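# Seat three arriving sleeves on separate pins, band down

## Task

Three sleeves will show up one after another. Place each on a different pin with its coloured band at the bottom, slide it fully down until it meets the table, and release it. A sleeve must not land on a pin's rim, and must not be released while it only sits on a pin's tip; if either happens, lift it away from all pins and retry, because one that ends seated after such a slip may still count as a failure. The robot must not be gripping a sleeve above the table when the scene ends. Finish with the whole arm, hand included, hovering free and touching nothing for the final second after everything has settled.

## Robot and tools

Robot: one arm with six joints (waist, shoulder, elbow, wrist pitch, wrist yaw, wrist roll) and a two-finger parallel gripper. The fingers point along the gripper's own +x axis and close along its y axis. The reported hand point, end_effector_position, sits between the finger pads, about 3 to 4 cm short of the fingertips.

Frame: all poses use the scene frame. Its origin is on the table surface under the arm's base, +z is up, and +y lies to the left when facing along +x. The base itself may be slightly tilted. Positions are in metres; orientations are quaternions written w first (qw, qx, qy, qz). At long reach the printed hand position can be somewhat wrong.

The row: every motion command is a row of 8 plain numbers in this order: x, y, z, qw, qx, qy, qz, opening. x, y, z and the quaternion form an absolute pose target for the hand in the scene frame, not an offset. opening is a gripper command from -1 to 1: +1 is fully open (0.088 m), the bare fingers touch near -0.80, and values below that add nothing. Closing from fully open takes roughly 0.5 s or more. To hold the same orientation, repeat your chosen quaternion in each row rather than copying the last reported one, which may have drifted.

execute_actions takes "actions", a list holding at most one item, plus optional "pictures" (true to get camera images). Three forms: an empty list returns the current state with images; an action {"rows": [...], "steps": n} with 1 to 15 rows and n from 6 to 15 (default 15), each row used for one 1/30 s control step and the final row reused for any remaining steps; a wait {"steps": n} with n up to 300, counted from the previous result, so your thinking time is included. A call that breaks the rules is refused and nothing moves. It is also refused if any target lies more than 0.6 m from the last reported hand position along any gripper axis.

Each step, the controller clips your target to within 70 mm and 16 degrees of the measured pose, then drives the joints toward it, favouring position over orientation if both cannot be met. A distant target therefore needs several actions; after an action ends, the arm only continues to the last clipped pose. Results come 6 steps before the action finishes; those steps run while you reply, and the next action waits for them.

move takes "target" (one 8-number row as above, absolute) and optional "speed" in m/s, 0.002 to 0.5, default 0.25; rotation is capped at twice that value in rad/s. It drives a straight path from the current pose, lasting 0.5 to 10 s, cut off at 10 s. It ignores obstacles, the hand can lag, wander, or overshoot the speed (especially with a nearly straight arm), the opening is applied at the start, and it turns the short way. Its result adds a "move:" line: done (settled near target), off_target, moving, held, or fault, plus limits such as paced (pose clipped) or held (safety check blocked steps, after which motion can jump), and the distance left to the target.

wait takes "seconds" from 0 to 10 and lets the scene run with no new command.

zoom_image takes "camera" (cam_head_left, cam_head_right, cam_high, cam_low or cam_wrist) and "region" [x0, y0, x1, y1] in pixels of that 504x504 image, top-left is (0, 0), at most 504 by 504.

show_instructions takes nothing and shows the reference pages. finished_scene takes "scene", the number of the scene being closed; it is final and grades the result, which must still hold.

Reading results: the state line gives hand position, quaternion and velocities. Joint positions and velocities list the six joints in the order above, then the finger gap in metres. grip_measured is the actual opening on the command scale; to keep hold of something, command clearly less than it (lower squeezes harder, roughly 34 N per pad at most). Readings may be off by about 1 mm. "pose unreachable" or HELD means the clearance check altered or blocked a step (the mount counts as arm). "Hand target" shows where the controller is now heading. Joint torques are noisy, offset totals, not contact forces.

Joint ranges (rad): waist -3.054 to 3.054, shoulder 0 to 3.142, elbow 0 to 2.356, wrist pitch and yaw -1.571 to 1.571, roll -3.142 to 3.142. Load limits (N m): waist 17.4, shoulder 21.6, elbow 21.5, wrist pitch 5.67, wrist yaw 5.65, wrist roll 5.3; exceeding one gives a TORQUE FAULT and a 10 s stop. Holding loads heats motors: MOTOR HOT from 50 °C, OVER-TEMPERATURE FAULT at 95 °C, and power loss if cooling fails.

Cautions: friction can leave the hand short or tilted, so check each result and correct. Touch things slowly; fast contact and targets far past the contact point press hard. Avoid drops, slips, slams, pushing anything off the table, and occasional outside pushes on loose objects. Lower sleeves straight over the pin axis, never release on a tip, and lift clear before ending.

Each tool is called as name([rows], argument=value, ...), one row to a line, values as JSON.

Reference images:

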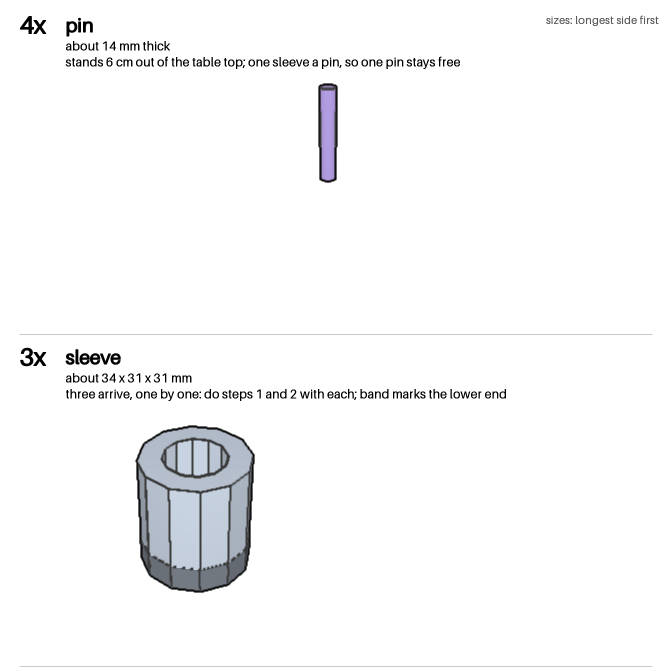

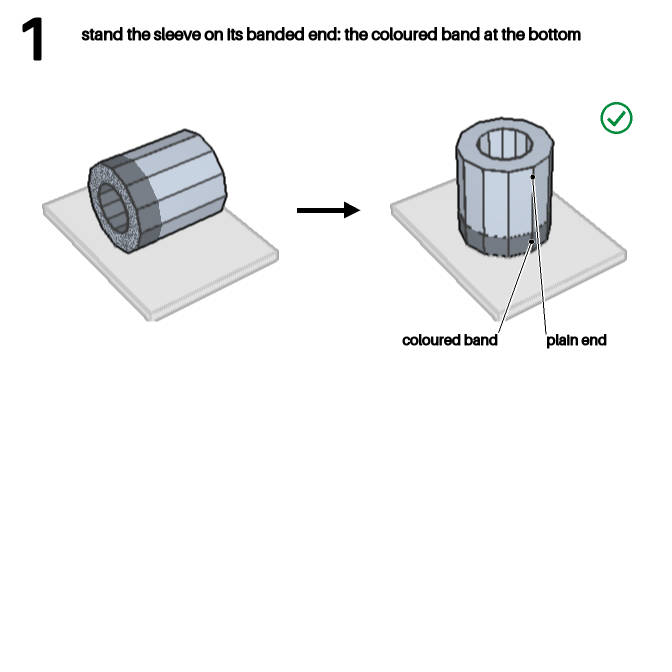

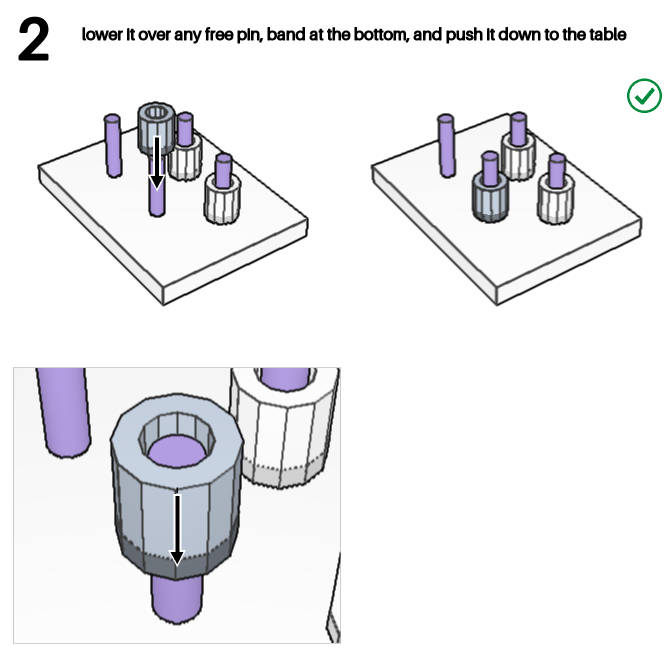

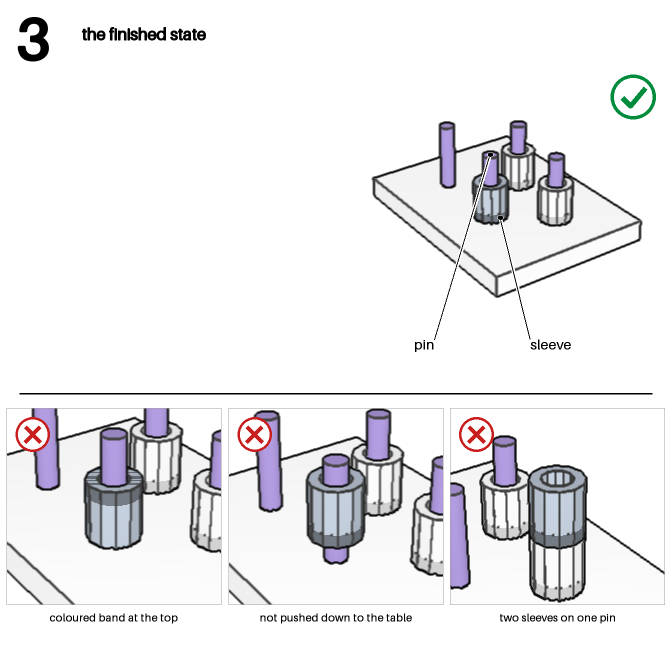

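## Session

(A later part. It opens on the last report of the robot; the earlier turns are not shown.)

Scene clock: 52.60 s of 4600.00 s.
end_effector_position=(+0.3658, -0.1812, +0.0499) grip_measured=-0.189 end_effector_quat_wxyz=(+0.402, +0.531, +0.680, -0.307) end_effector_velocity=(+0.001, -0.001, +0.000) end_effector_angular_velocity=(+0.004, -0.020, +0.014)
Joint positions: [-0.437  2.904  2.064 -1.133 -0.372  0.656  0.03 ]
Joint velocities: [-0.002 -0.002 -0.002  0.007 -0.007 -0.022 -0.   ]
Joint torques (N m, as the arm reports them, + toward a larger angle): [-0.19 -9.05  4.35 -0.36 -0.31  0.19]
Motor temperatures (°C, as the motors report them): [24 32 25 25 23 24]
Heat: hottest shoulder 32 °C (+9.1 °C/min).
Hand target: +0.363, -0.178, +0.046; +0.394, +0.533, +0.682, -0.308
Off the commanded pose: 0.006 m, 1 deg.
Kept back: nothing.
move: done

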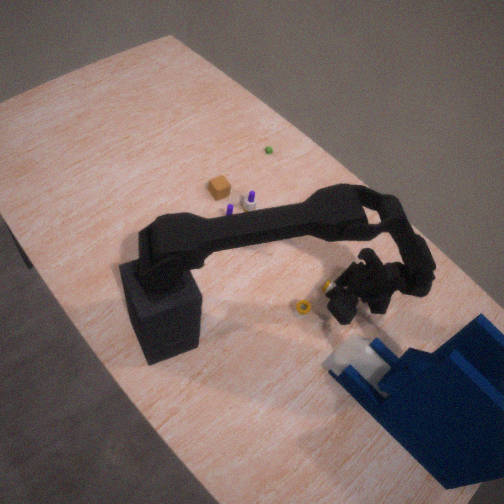

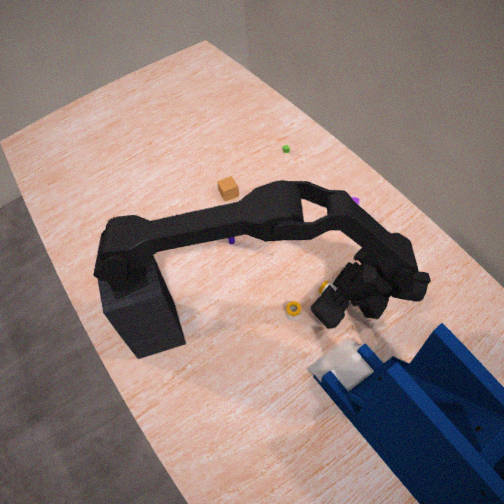

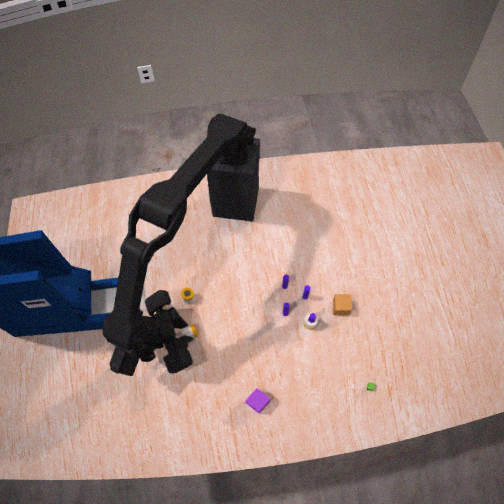

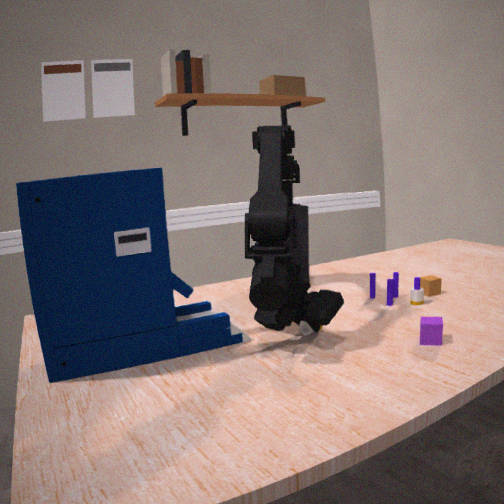

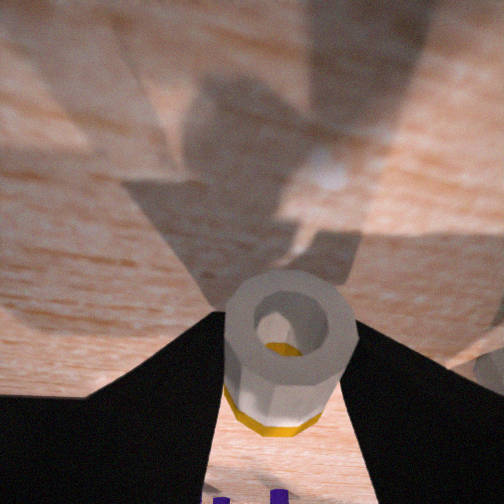

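move(target=[0.365,-0.17,0.11,0.394,0.5332,0.6824,-0.3078,-0.45], speed=0.2)

move(target=[0.42,-0.06,0.065,0.9636,0.0181,0.2582,-0.0674,-0.45], speed=0.4)

move(target=[0.42,-0.06,0.041,0.9636,0.0181,0.2582,-0.0674,-0.45], speed=0.03)

Scene clock: 53.83 s of 4600.00 s.
end_effector_position=(+0.3629, -0.1711, +0.1041) grip_measured=-0.189 end_effector_quat_wxyz=(+0.393, +0.531, +0.685, -0.308) end_effector_velocity=(+0.001, -0.001, +0.000) end_effector_angular_velocity=(+0.001, -0.006, -0.011)
Joint positions: [-0.426  2.75   1.976 -1.215 -0.377  0.667  0.03 ]
Joint velocities: [-0.002 -0.002 -0.002  0.007 -0.007  0.007 -0.   ]
Joint torques (N m, as the arm reports them, + toward a larger angle): [ -0.16 -11.39   4.58  -0.87  -0.3    0.18]
Motor temperatures (°C, as the motors report them): [24 33 25 25 23 24]
Heat: hottest shoulder 33 °C (+10.0 °C/min).
Hand target: +0.365, -0.170, +0.110; +0.394, +0.533, +0.683, -0.308
Off the commanded pose: 0.006 m, 0 deg.
Kept back: nothing.
move: done

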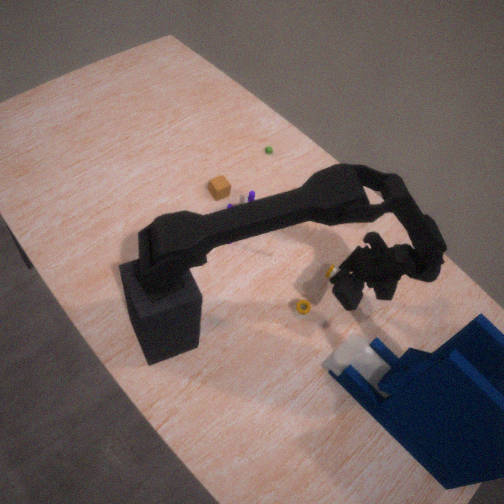

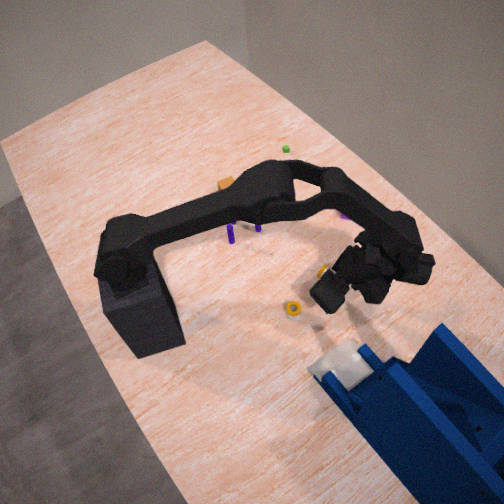

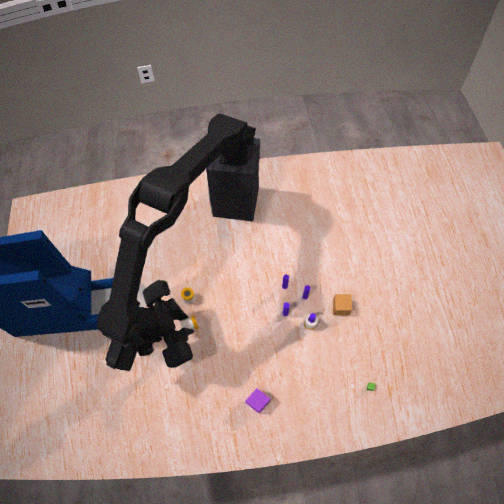

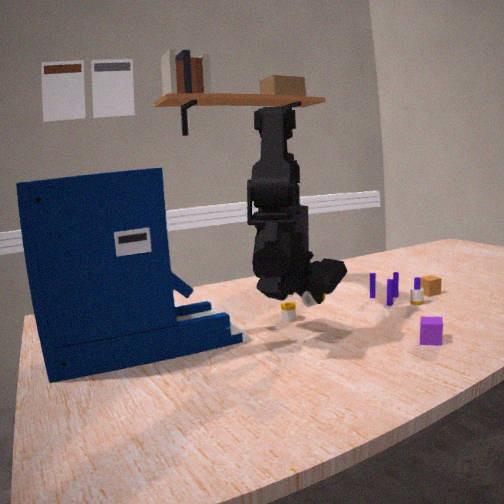

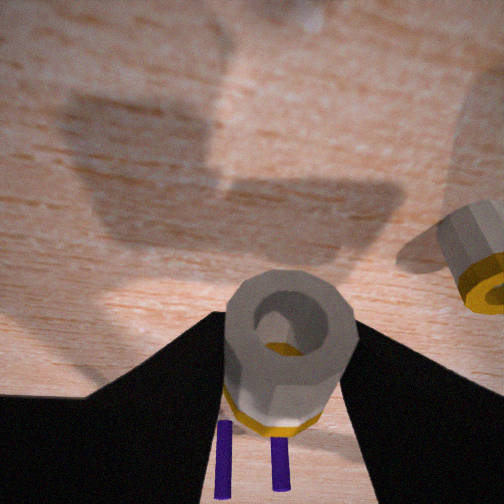

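Scene clock: 56.87 s of 4600.00 s.
end_effector_position=(+0.4194, -0.0604, +0.0666) grip_measured=-0.189 end_effector_quat_wxyz=(+0.963, +0.025, +0.258, -0.072) end_effector_velocity=(-0.002, +0.000, -0.002) end_effector_angular_velocity=(-0.015, +0.005, +0.015)
Joint positions: [ 0.011  2.716  0.805  1.392 -0.005  0.049  0.03 ]
Joint velocities: [-0.002  0.007 -0.002  0.007 -0.007 -0.022 -0.   ]
Joint torques (N m, as the arm reports them, + toward a larger angle): [ 0.   -6.28  2.88  2.16  0.12 -0.2 ]
Motor temperatures (°C, as the motors report them): [24 33 25 25 23 24]
Heat: hottest shoulder 33 °C (+9.5 °C/min).
Hand target: +0.420, -0.060, +0.065; +0.964, +0.020, +0.257, -0.071
Off the commanded pose: 0.002 m, 1 deg.
Kept back: nothing.
move: done

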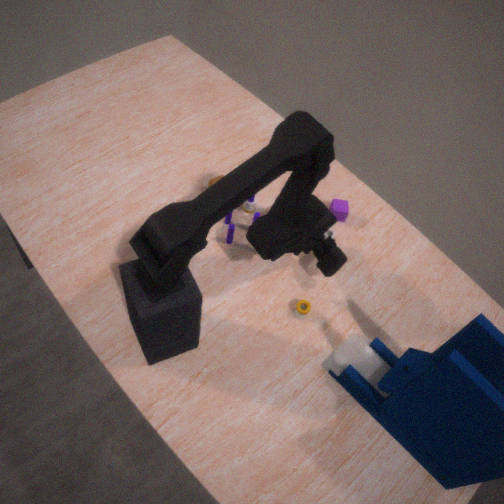

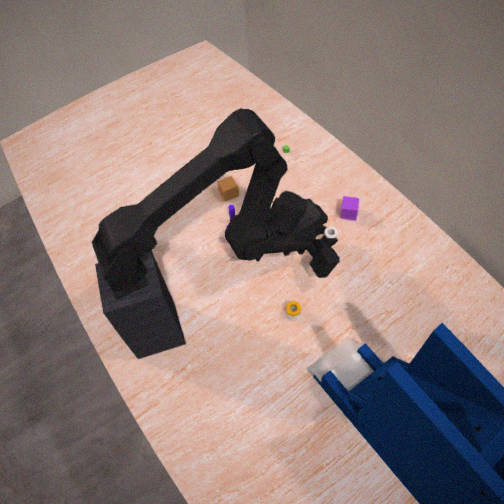

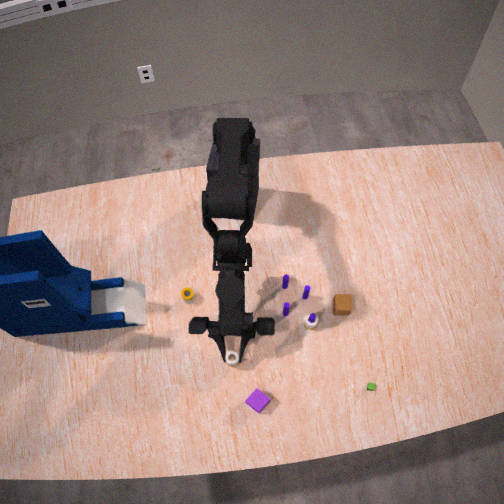

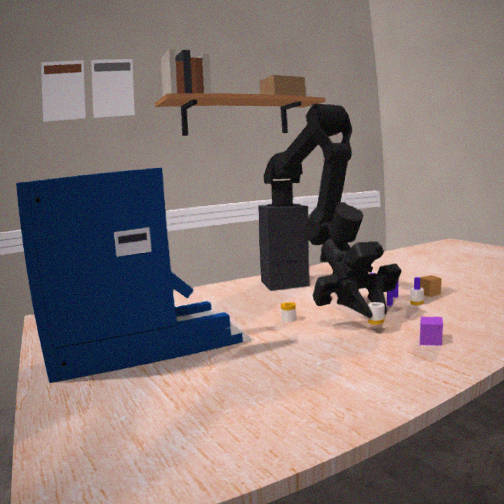

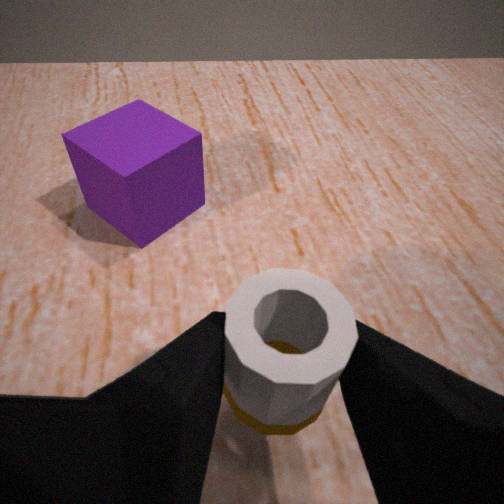

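Scene clock: 58.00 s of 4600.00 s.
end_effector_position=(+0.4210, -0.0614, +0.0445) grip_measured=-0.189 end_effector_quat_wxyz=(+0.964, +0.021, +0.256, -0.071) end_effector_velocity=(+0.001, -0.002, -0.001) end_effector_angular_velocity=(-0.010, +0.004, -0.005)
Joint positions: [ 0.011  2.815  0.87   1.431 -0.005  0.041  0.03 ]
Joint velocities: [-0.002  0.002  0.007 -0.007  0.007 -0.007  0.   ]
Joint torques (N m, as the arm reports them, + toward a larger angle): [-0.16 -5.99  2.62  1.92 -0.12 -0.19]
Motor temperatures (°C, as the motors report them): [24 33 25 25 23 24]
Heat: hottest shoulder 33 °C (+9.3 °C/min).
Hand target: +0.420, -0.060, +0.041; +0.964, +0.018, +0.258, -0.067
Off the commanded pose: 0.004 m, 1 deg.
Kept back: nothing.
move: done

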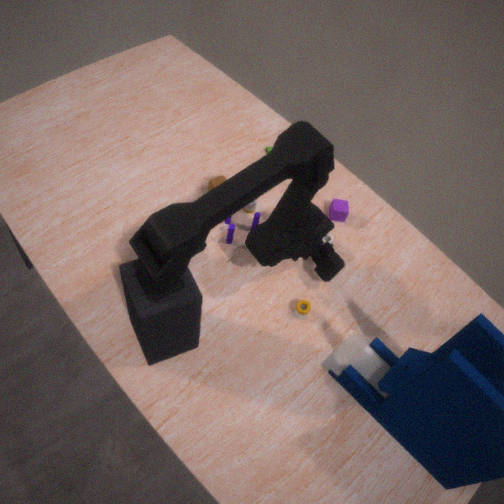

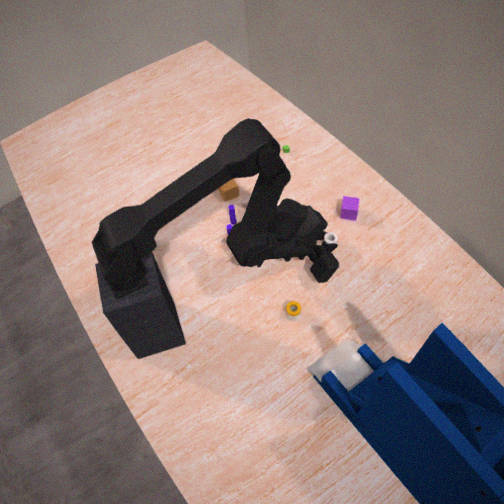

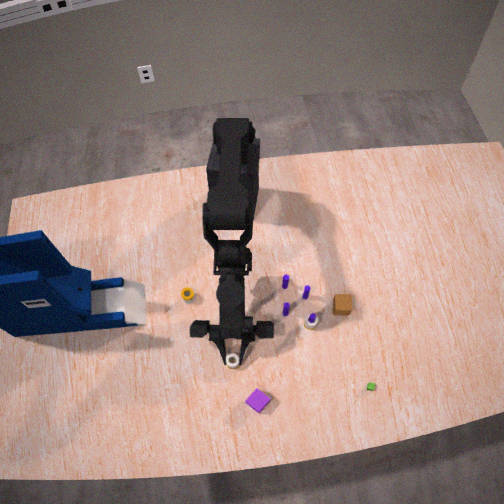

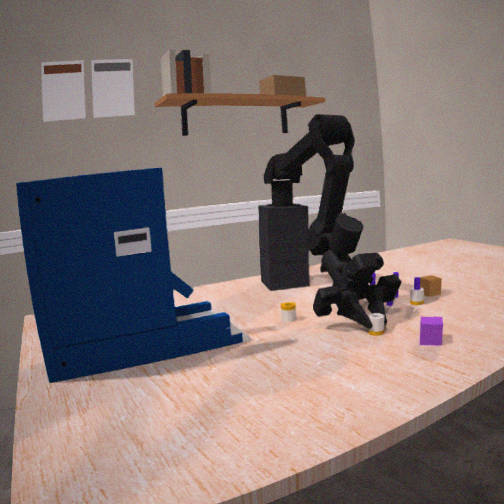

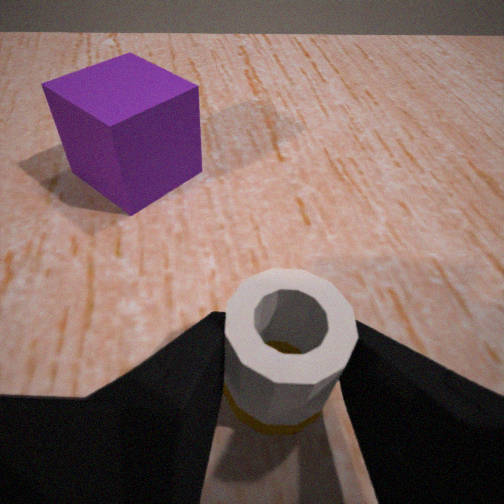

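move(target=[0.42,-0.06,0.046,0.9636,0.0181,0.2582,-0.0674,0.5])

move(target=[0.446,-0.065,0.06,0.7054,0.0494,0.7054,-0.0494,0.5], speed=0.3)

Scene clock: 59.03 s of 4600.00 s.
end_effector_position=(+0.4187, -0.0610, +0.0428) grip_measured=+0.498 end_effector_quat_wxyz=(+0.963, +0.021, +0.260, -0.071) end_effector_velocity=(-0.003, +0.000, -0.002) end_effector_angular_velocity=(-0.001, +0.013, +0.007)
Joint positions: [ 0.011  2.816  0.865  1.428 -0.006  0.041  0.063]
Joint velocities: [-0.002 -0.002 -0.007 -0.007 -0.007 -0.007  0.001]
Joint torques (N m, as the arm reports them, + toward a larger angle): [-0.2  -8.    1.81  1.67 -0.12 -0.19]
Motor temperatures (°C, as the motors report them): [24 33 25 25 23 24]
Heat: hottest shoulder 33 °C (+9.1 °C/min).
Hand target: +0.420, -0.060, +0.046; +0.964, +0.018, +0.258, -0.067
Off the commanded pose: 0.004 m, 1 deg.
Kept back: nothing.
move: done

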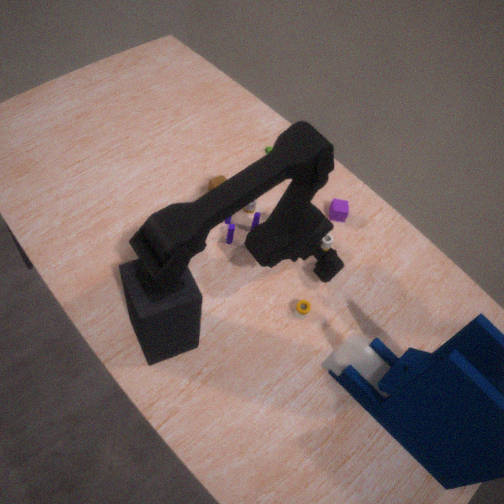

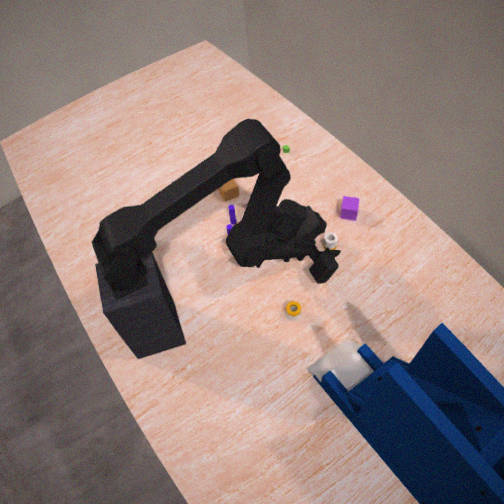

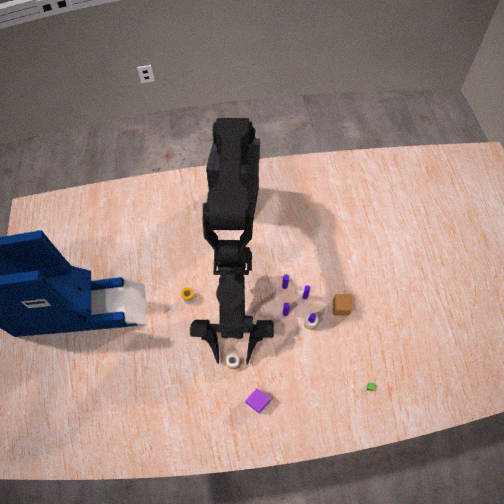

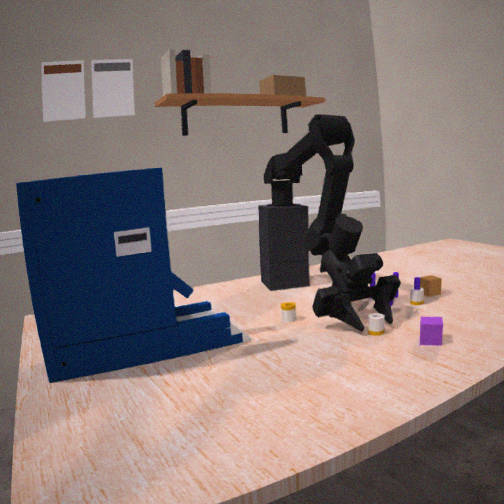

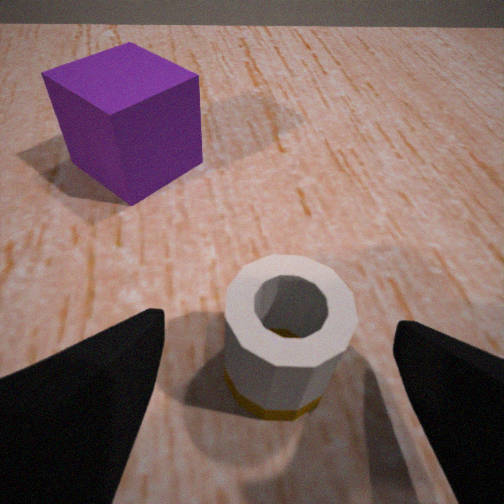

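Scene clock: 61.40 s of 4600.00 s.
end_effector_position=(+0.4448, -0.0637, +0.0619) grip_measured=+0.500 end_effector_quat_wxyz=(+0.706, +0.046, +0.705, -0.051) end_effector_velocity=(+0.001, -0.002, +0.002) end_effector_angular_velocity=(-0.006, +0.008, +0.005)
Joint positions: [ 0.004  2.656  1.729 -0.636 -0.028 -0.003  0.064]
Joint velocities: [-0.002  0.002  0.017 -0.022  0.007 -0.007 -0.   ]
Joint torques (N m, as the arm reports them, + toward a larger angle): [-0.69 -8.82  6.42  0.   -0.12 -0.2 ]
Motor temperatures (°C, as the motors report them): [24 33 25 25 23 24]
Heat: hottest shoulder 33 °C (+9.1 °C/min).
Hand target: +0.446, -0.065, +0.060; +0.706, +0.046, +0.705, -0.048
Off the commanded pose: 0.003 m, 0 deg.
Kept back: nothing.
move: done

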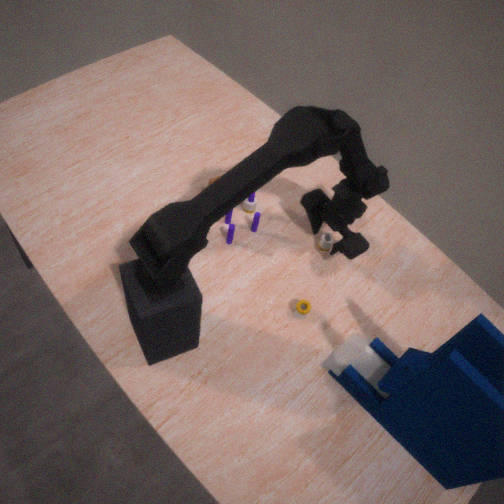

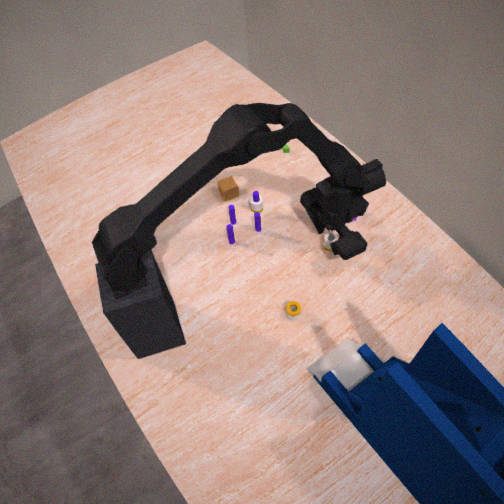

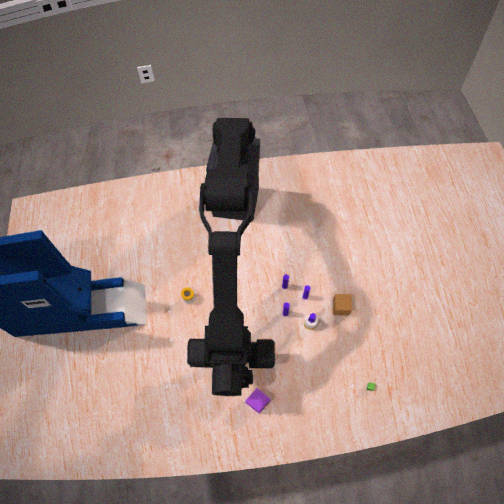

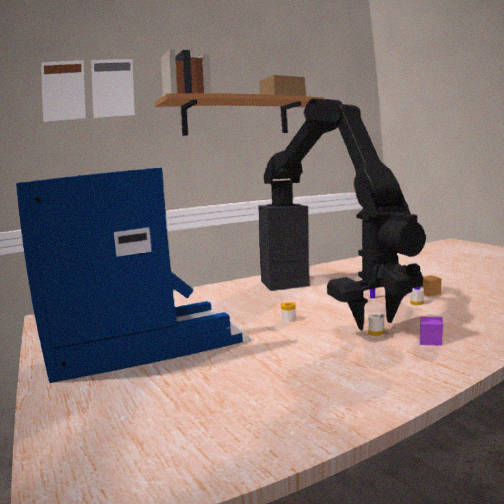

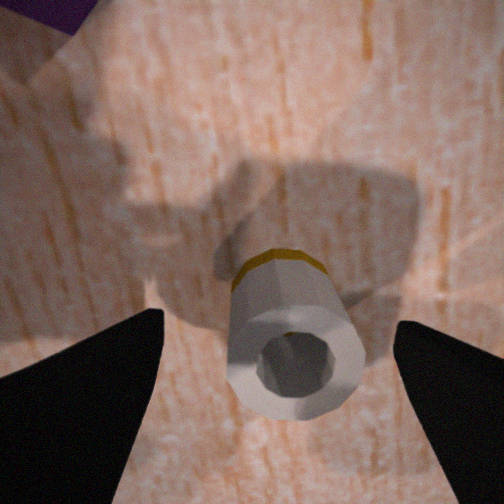

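move(target=[0.446,-0.065,0.06,0.7054,0.0494,0.7054,-0.0494,-0.45])

move(target=[0.40,-0.02,0.145,0.7071,0,0.7071,0,-0.45])

move(target=[0.328,0.075,0.15,0.7071,0,0.7071,0,-0.45])

move(target=[0.3365,0.081,0.121,0.7071,0,0.7071,0,-0.45], speed=0.06)

zoom_image(camera="cam_low", region=[370,255,410,295])

zoom_image(camera="cam_wrist", region=[210,210,350,350])

Scene clock: 62.43 s of 4600.00 s.
end_effector_position=(+0.4451, -0.0638, +0.0620) grip_measured=-0.190 end_effector_quat_wxyz=(+0.706, +0.047, +0.705, -0.050) end_effector_velocity=(-0.001, -0.004, -0.001) end_effector_angular_velocity=(-0.008, -0.002, +0.000)
Joint positions: [ 0.003  2.658  1.732 -0.639 -0.029 -0.003  0.03 ]
Joint velocities: [-0.007  0.002 -0.002  0.007  0.007 -0.007 -0.   ]
Joint torques (N m, as the arm reports them, + toward a larger angle): [-0.65 -8.72  6.43  0.   -0.14 -0.06]
Motor temperatures (°C, as the motors report them): [24 33 25 25 23 24]
Heat: hottest shoulder 33 °C (+9.1 °C/min).
Hand target: +0.446, -0.065, +0.060; +0.705, +0.049, +0.705, -0.049
Off the commanded pose: 0.003 m, 0 deg.
Kept back: nothing.
move: done

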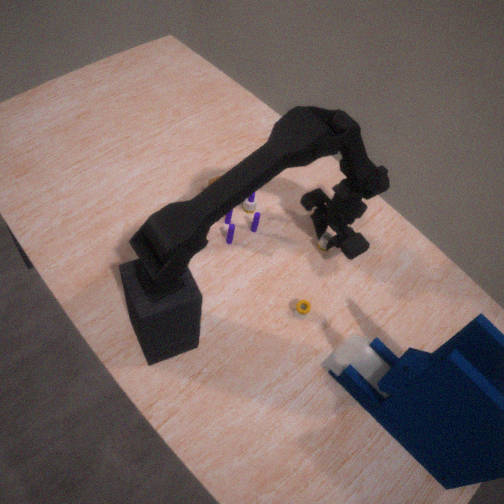

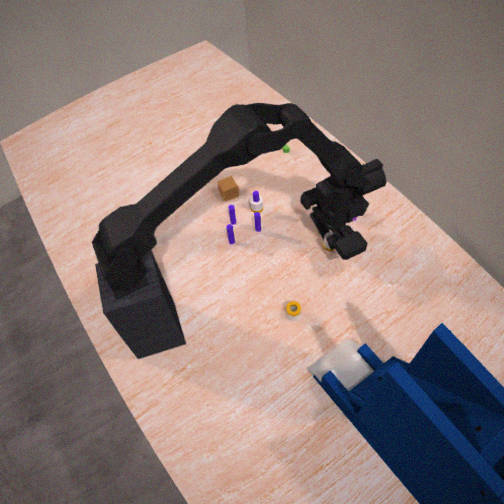

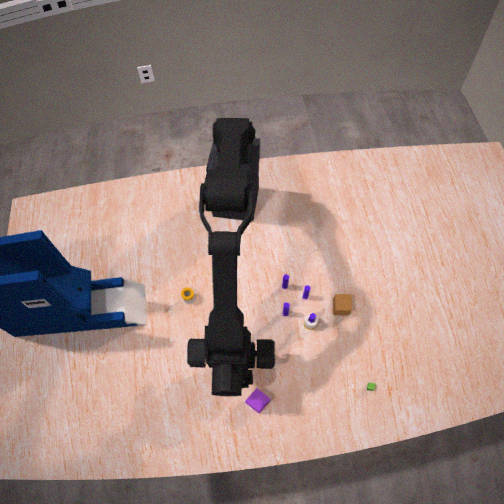

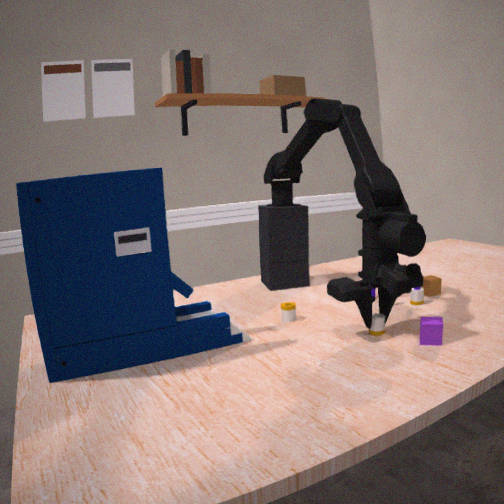

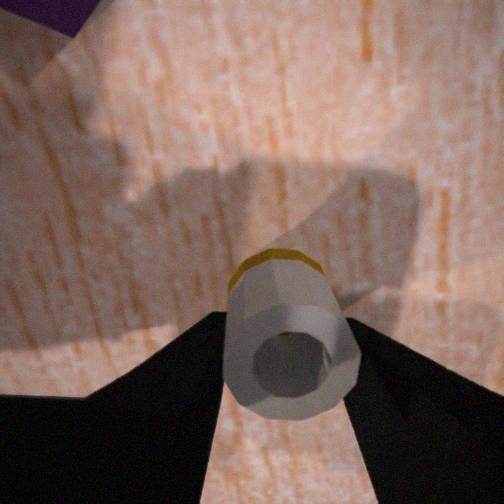

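Scene clock: 63.50 s of 4600.00 s.
end_effector_position=(+0.3995, -0.0219, +0.1395) grip_measured=-0.190 end_effector_quat_wxyz=(+0.704, +0.002, +0.710, -0.004) end_effector_velocity=(+0.002, +0.003, +0.008) end_effector_angular_velocity=(+0.021, -0.014, -0.010)
Joint positions: [ 0.084  2.318  1.43  -0.683 -0.031 -0.05   0.03 ]
Joint velocities: [-0.002 -0.022 -0.002 -0.007 -0.022  0.007 -0.   ]
Joint torques (N m, as the arm reports them, + toward a larger angle): [ -0.08 -10.06   4.78  -0.02  -0.12  -0.2 ]
Motor temperatures (°C, as the motors report them): [24 34 25 25 23 24]
Heat: hottest shoulder 34 °C (+10.1 °C/min).
Hand target: +0.399, -0.020, +0.145; +0.707, -0.000, +0.707, +0.000
Off the commanded pose: 0.006 m, 1 deg.
Kept back: nothing.
move: done

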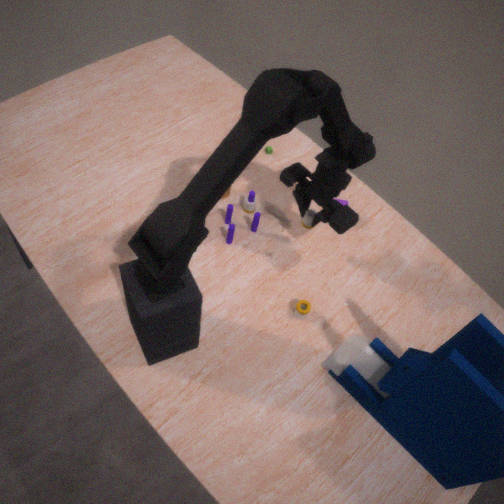

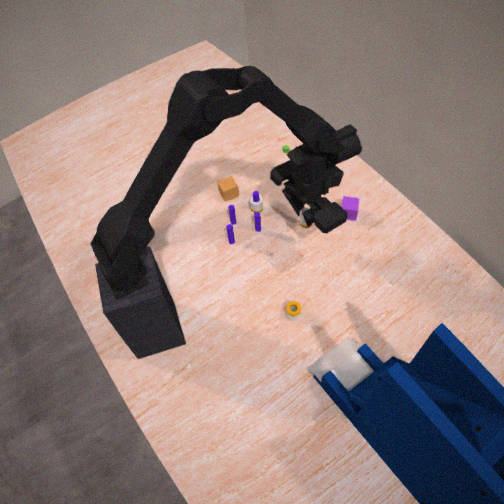

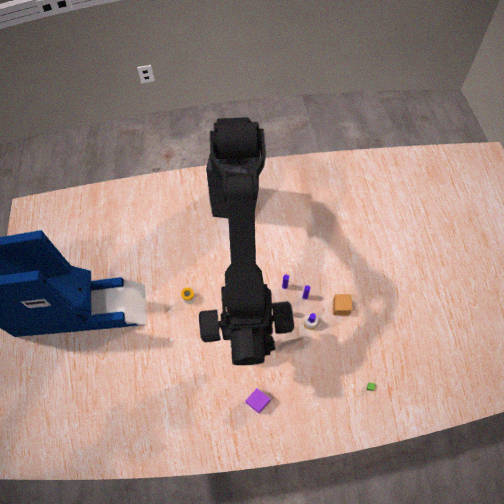

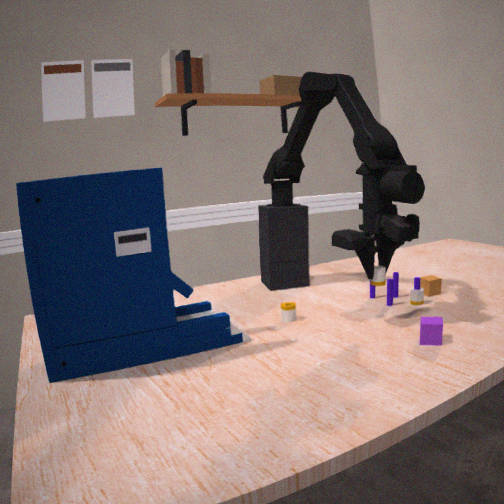

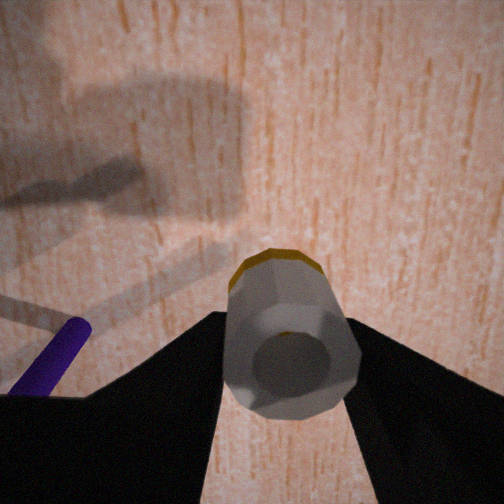

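Scene clock: 64.50 s of 4600.00 s.
end_effector_position=(+0.3281, +0.0731, +0.1466) grip_measured=-0.190 end_effector_quat_wxyz=(+0.704, -0.001, +0.710, +0.001) end_effector_velocity=(-0.008, +0.005, +0.001) end_effector_angular_velocity=(+0.005, +0.014, +0.009)
Joint positions: [ 0.354  2.106  1.094 -0.551 -0.033  0.207  0.03 ]
Joint velocities: [ 0.017 -0.012 -0.017 -0.007 -0.007  0.007 -0.   ]
Joint torques (N m, as the arm reports them, + toward a larger angle): [ 0.06 -8.43  4.4   0.43  0.04  0.19]
Motor temperatures (°C, as the motors report them): [24 34 25 25 23 24]
Heat: hottest shoulder 34 °C (+10.1 °C/min).
Hand target: +0.328, +0.075, +0.150; +0.708, +0.001, +0.707, +0.000
Off the commanded pose: 0.004 m, 1 deg.
Kept back: nothing.
move: done

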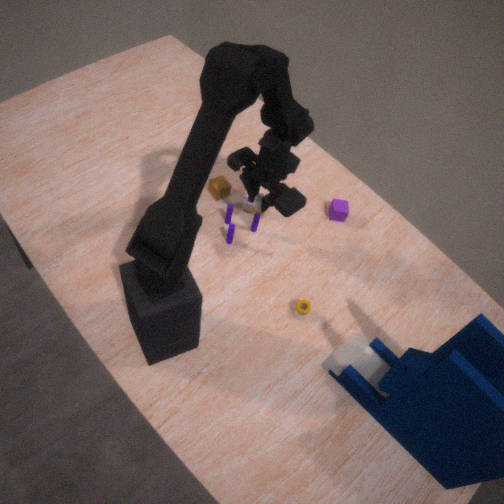

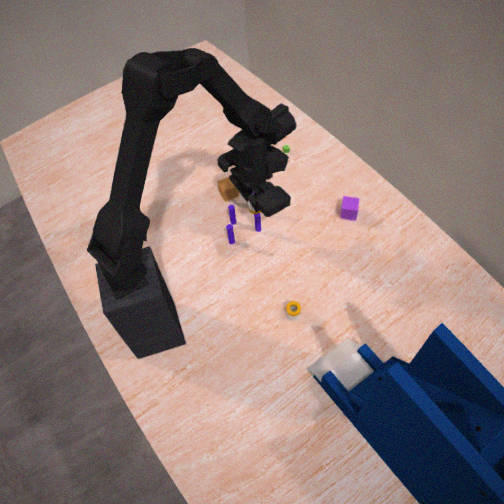

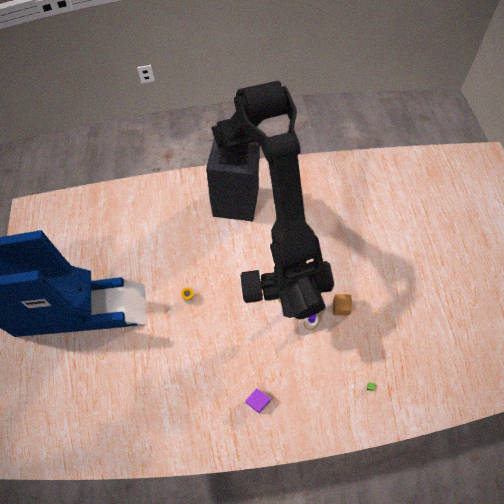

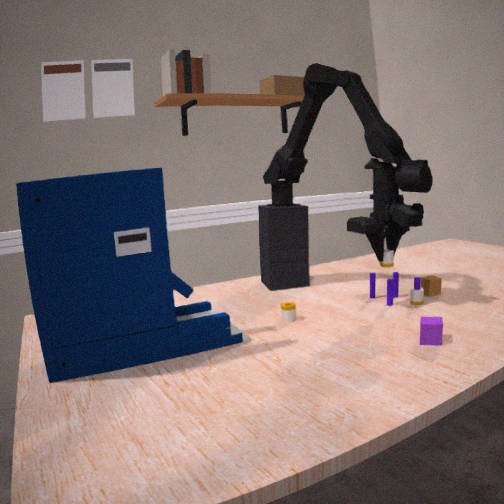

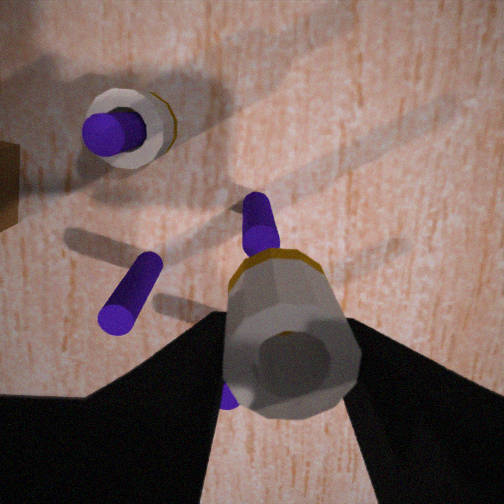

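Scene clock: 65.37 s of 4600.00 s.
end_effector_position=(+0.3336, +0.0795, +0.1220) grip_measured=-0.190 end_effector_quat_wxyz=(+0.705, -0.001, +0.709, +0.002) end_effector_velocity=(+0.002, +0.002, -0.000) end_effector_angular_velocity=(+0.009, -0.005, -0.005)
Joint positions: [ 0.372  2.191  1.111 -0.478 -0.033  0.224  0.03 ]
Joint velocities: [ 0.002  0.002  0.002  0.007 -0.007  0.007 -0.   ]
Joint torques (N m, as the arm reports them, + toward a larger angle): [ 0.02 -6.6   5.8   0.41  0.08  0.18]
Motor temperatures (°C, as the motors report them): [24 34 25 25 23 24]
Heat: hottest shoulder 34 °C (+10.1 °C/min).
Hand target: +0.337, +0.081, +0.121; +0.707, +0.000, +0.707, +0.000
Off the commanded pose: 0.003 m, 0 deg.
Kept back: nothing.
move: done

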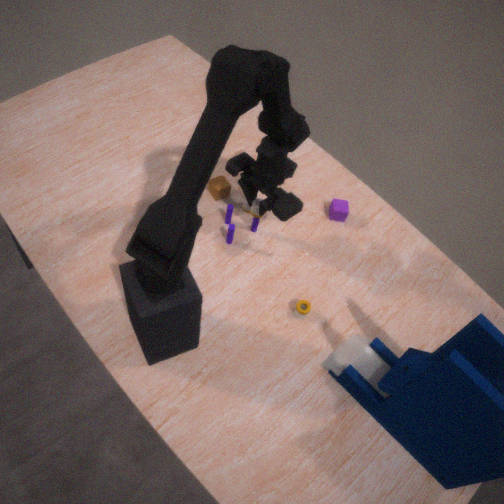

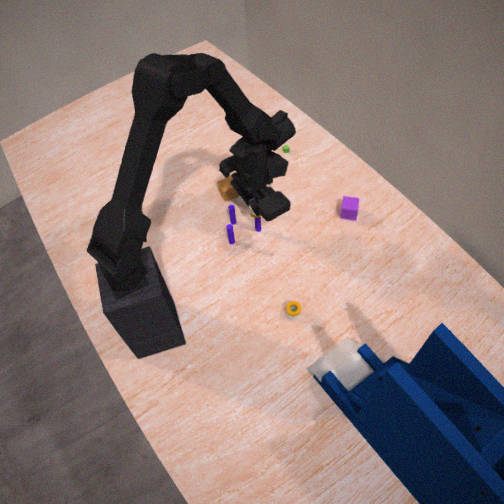

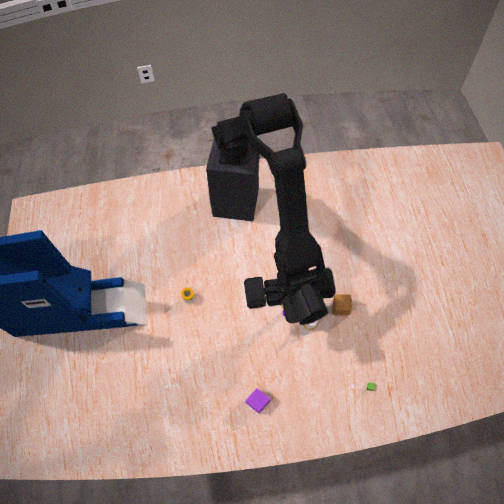

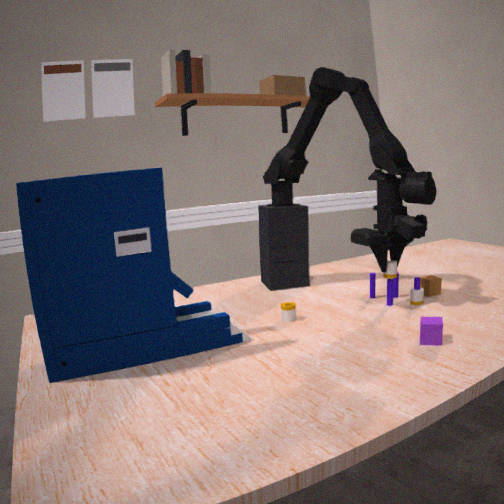

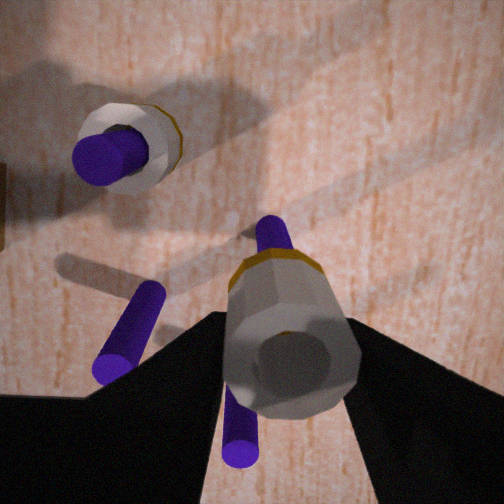

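Region (370, 255, 410, 295) of cam_low's 504x504 image, scaled by 12.600, with more detail than that image has.

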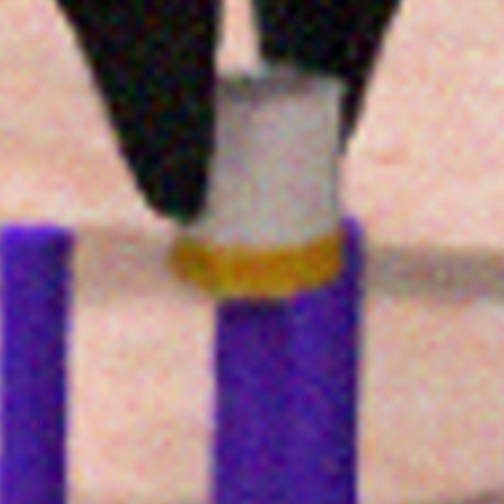

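Region (210, 210, 350, 350) of cam_wrist's 504x504 image, scaled by 3.600, with more detail than that image has.

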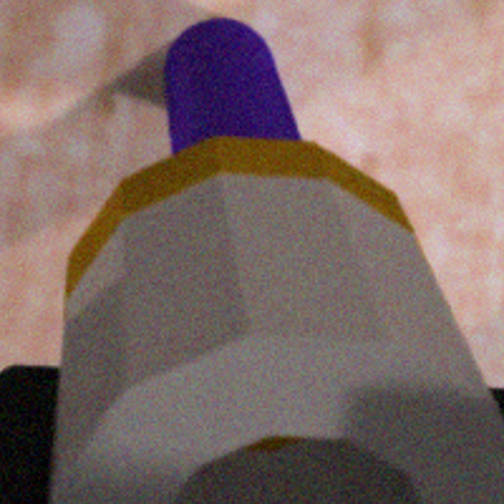

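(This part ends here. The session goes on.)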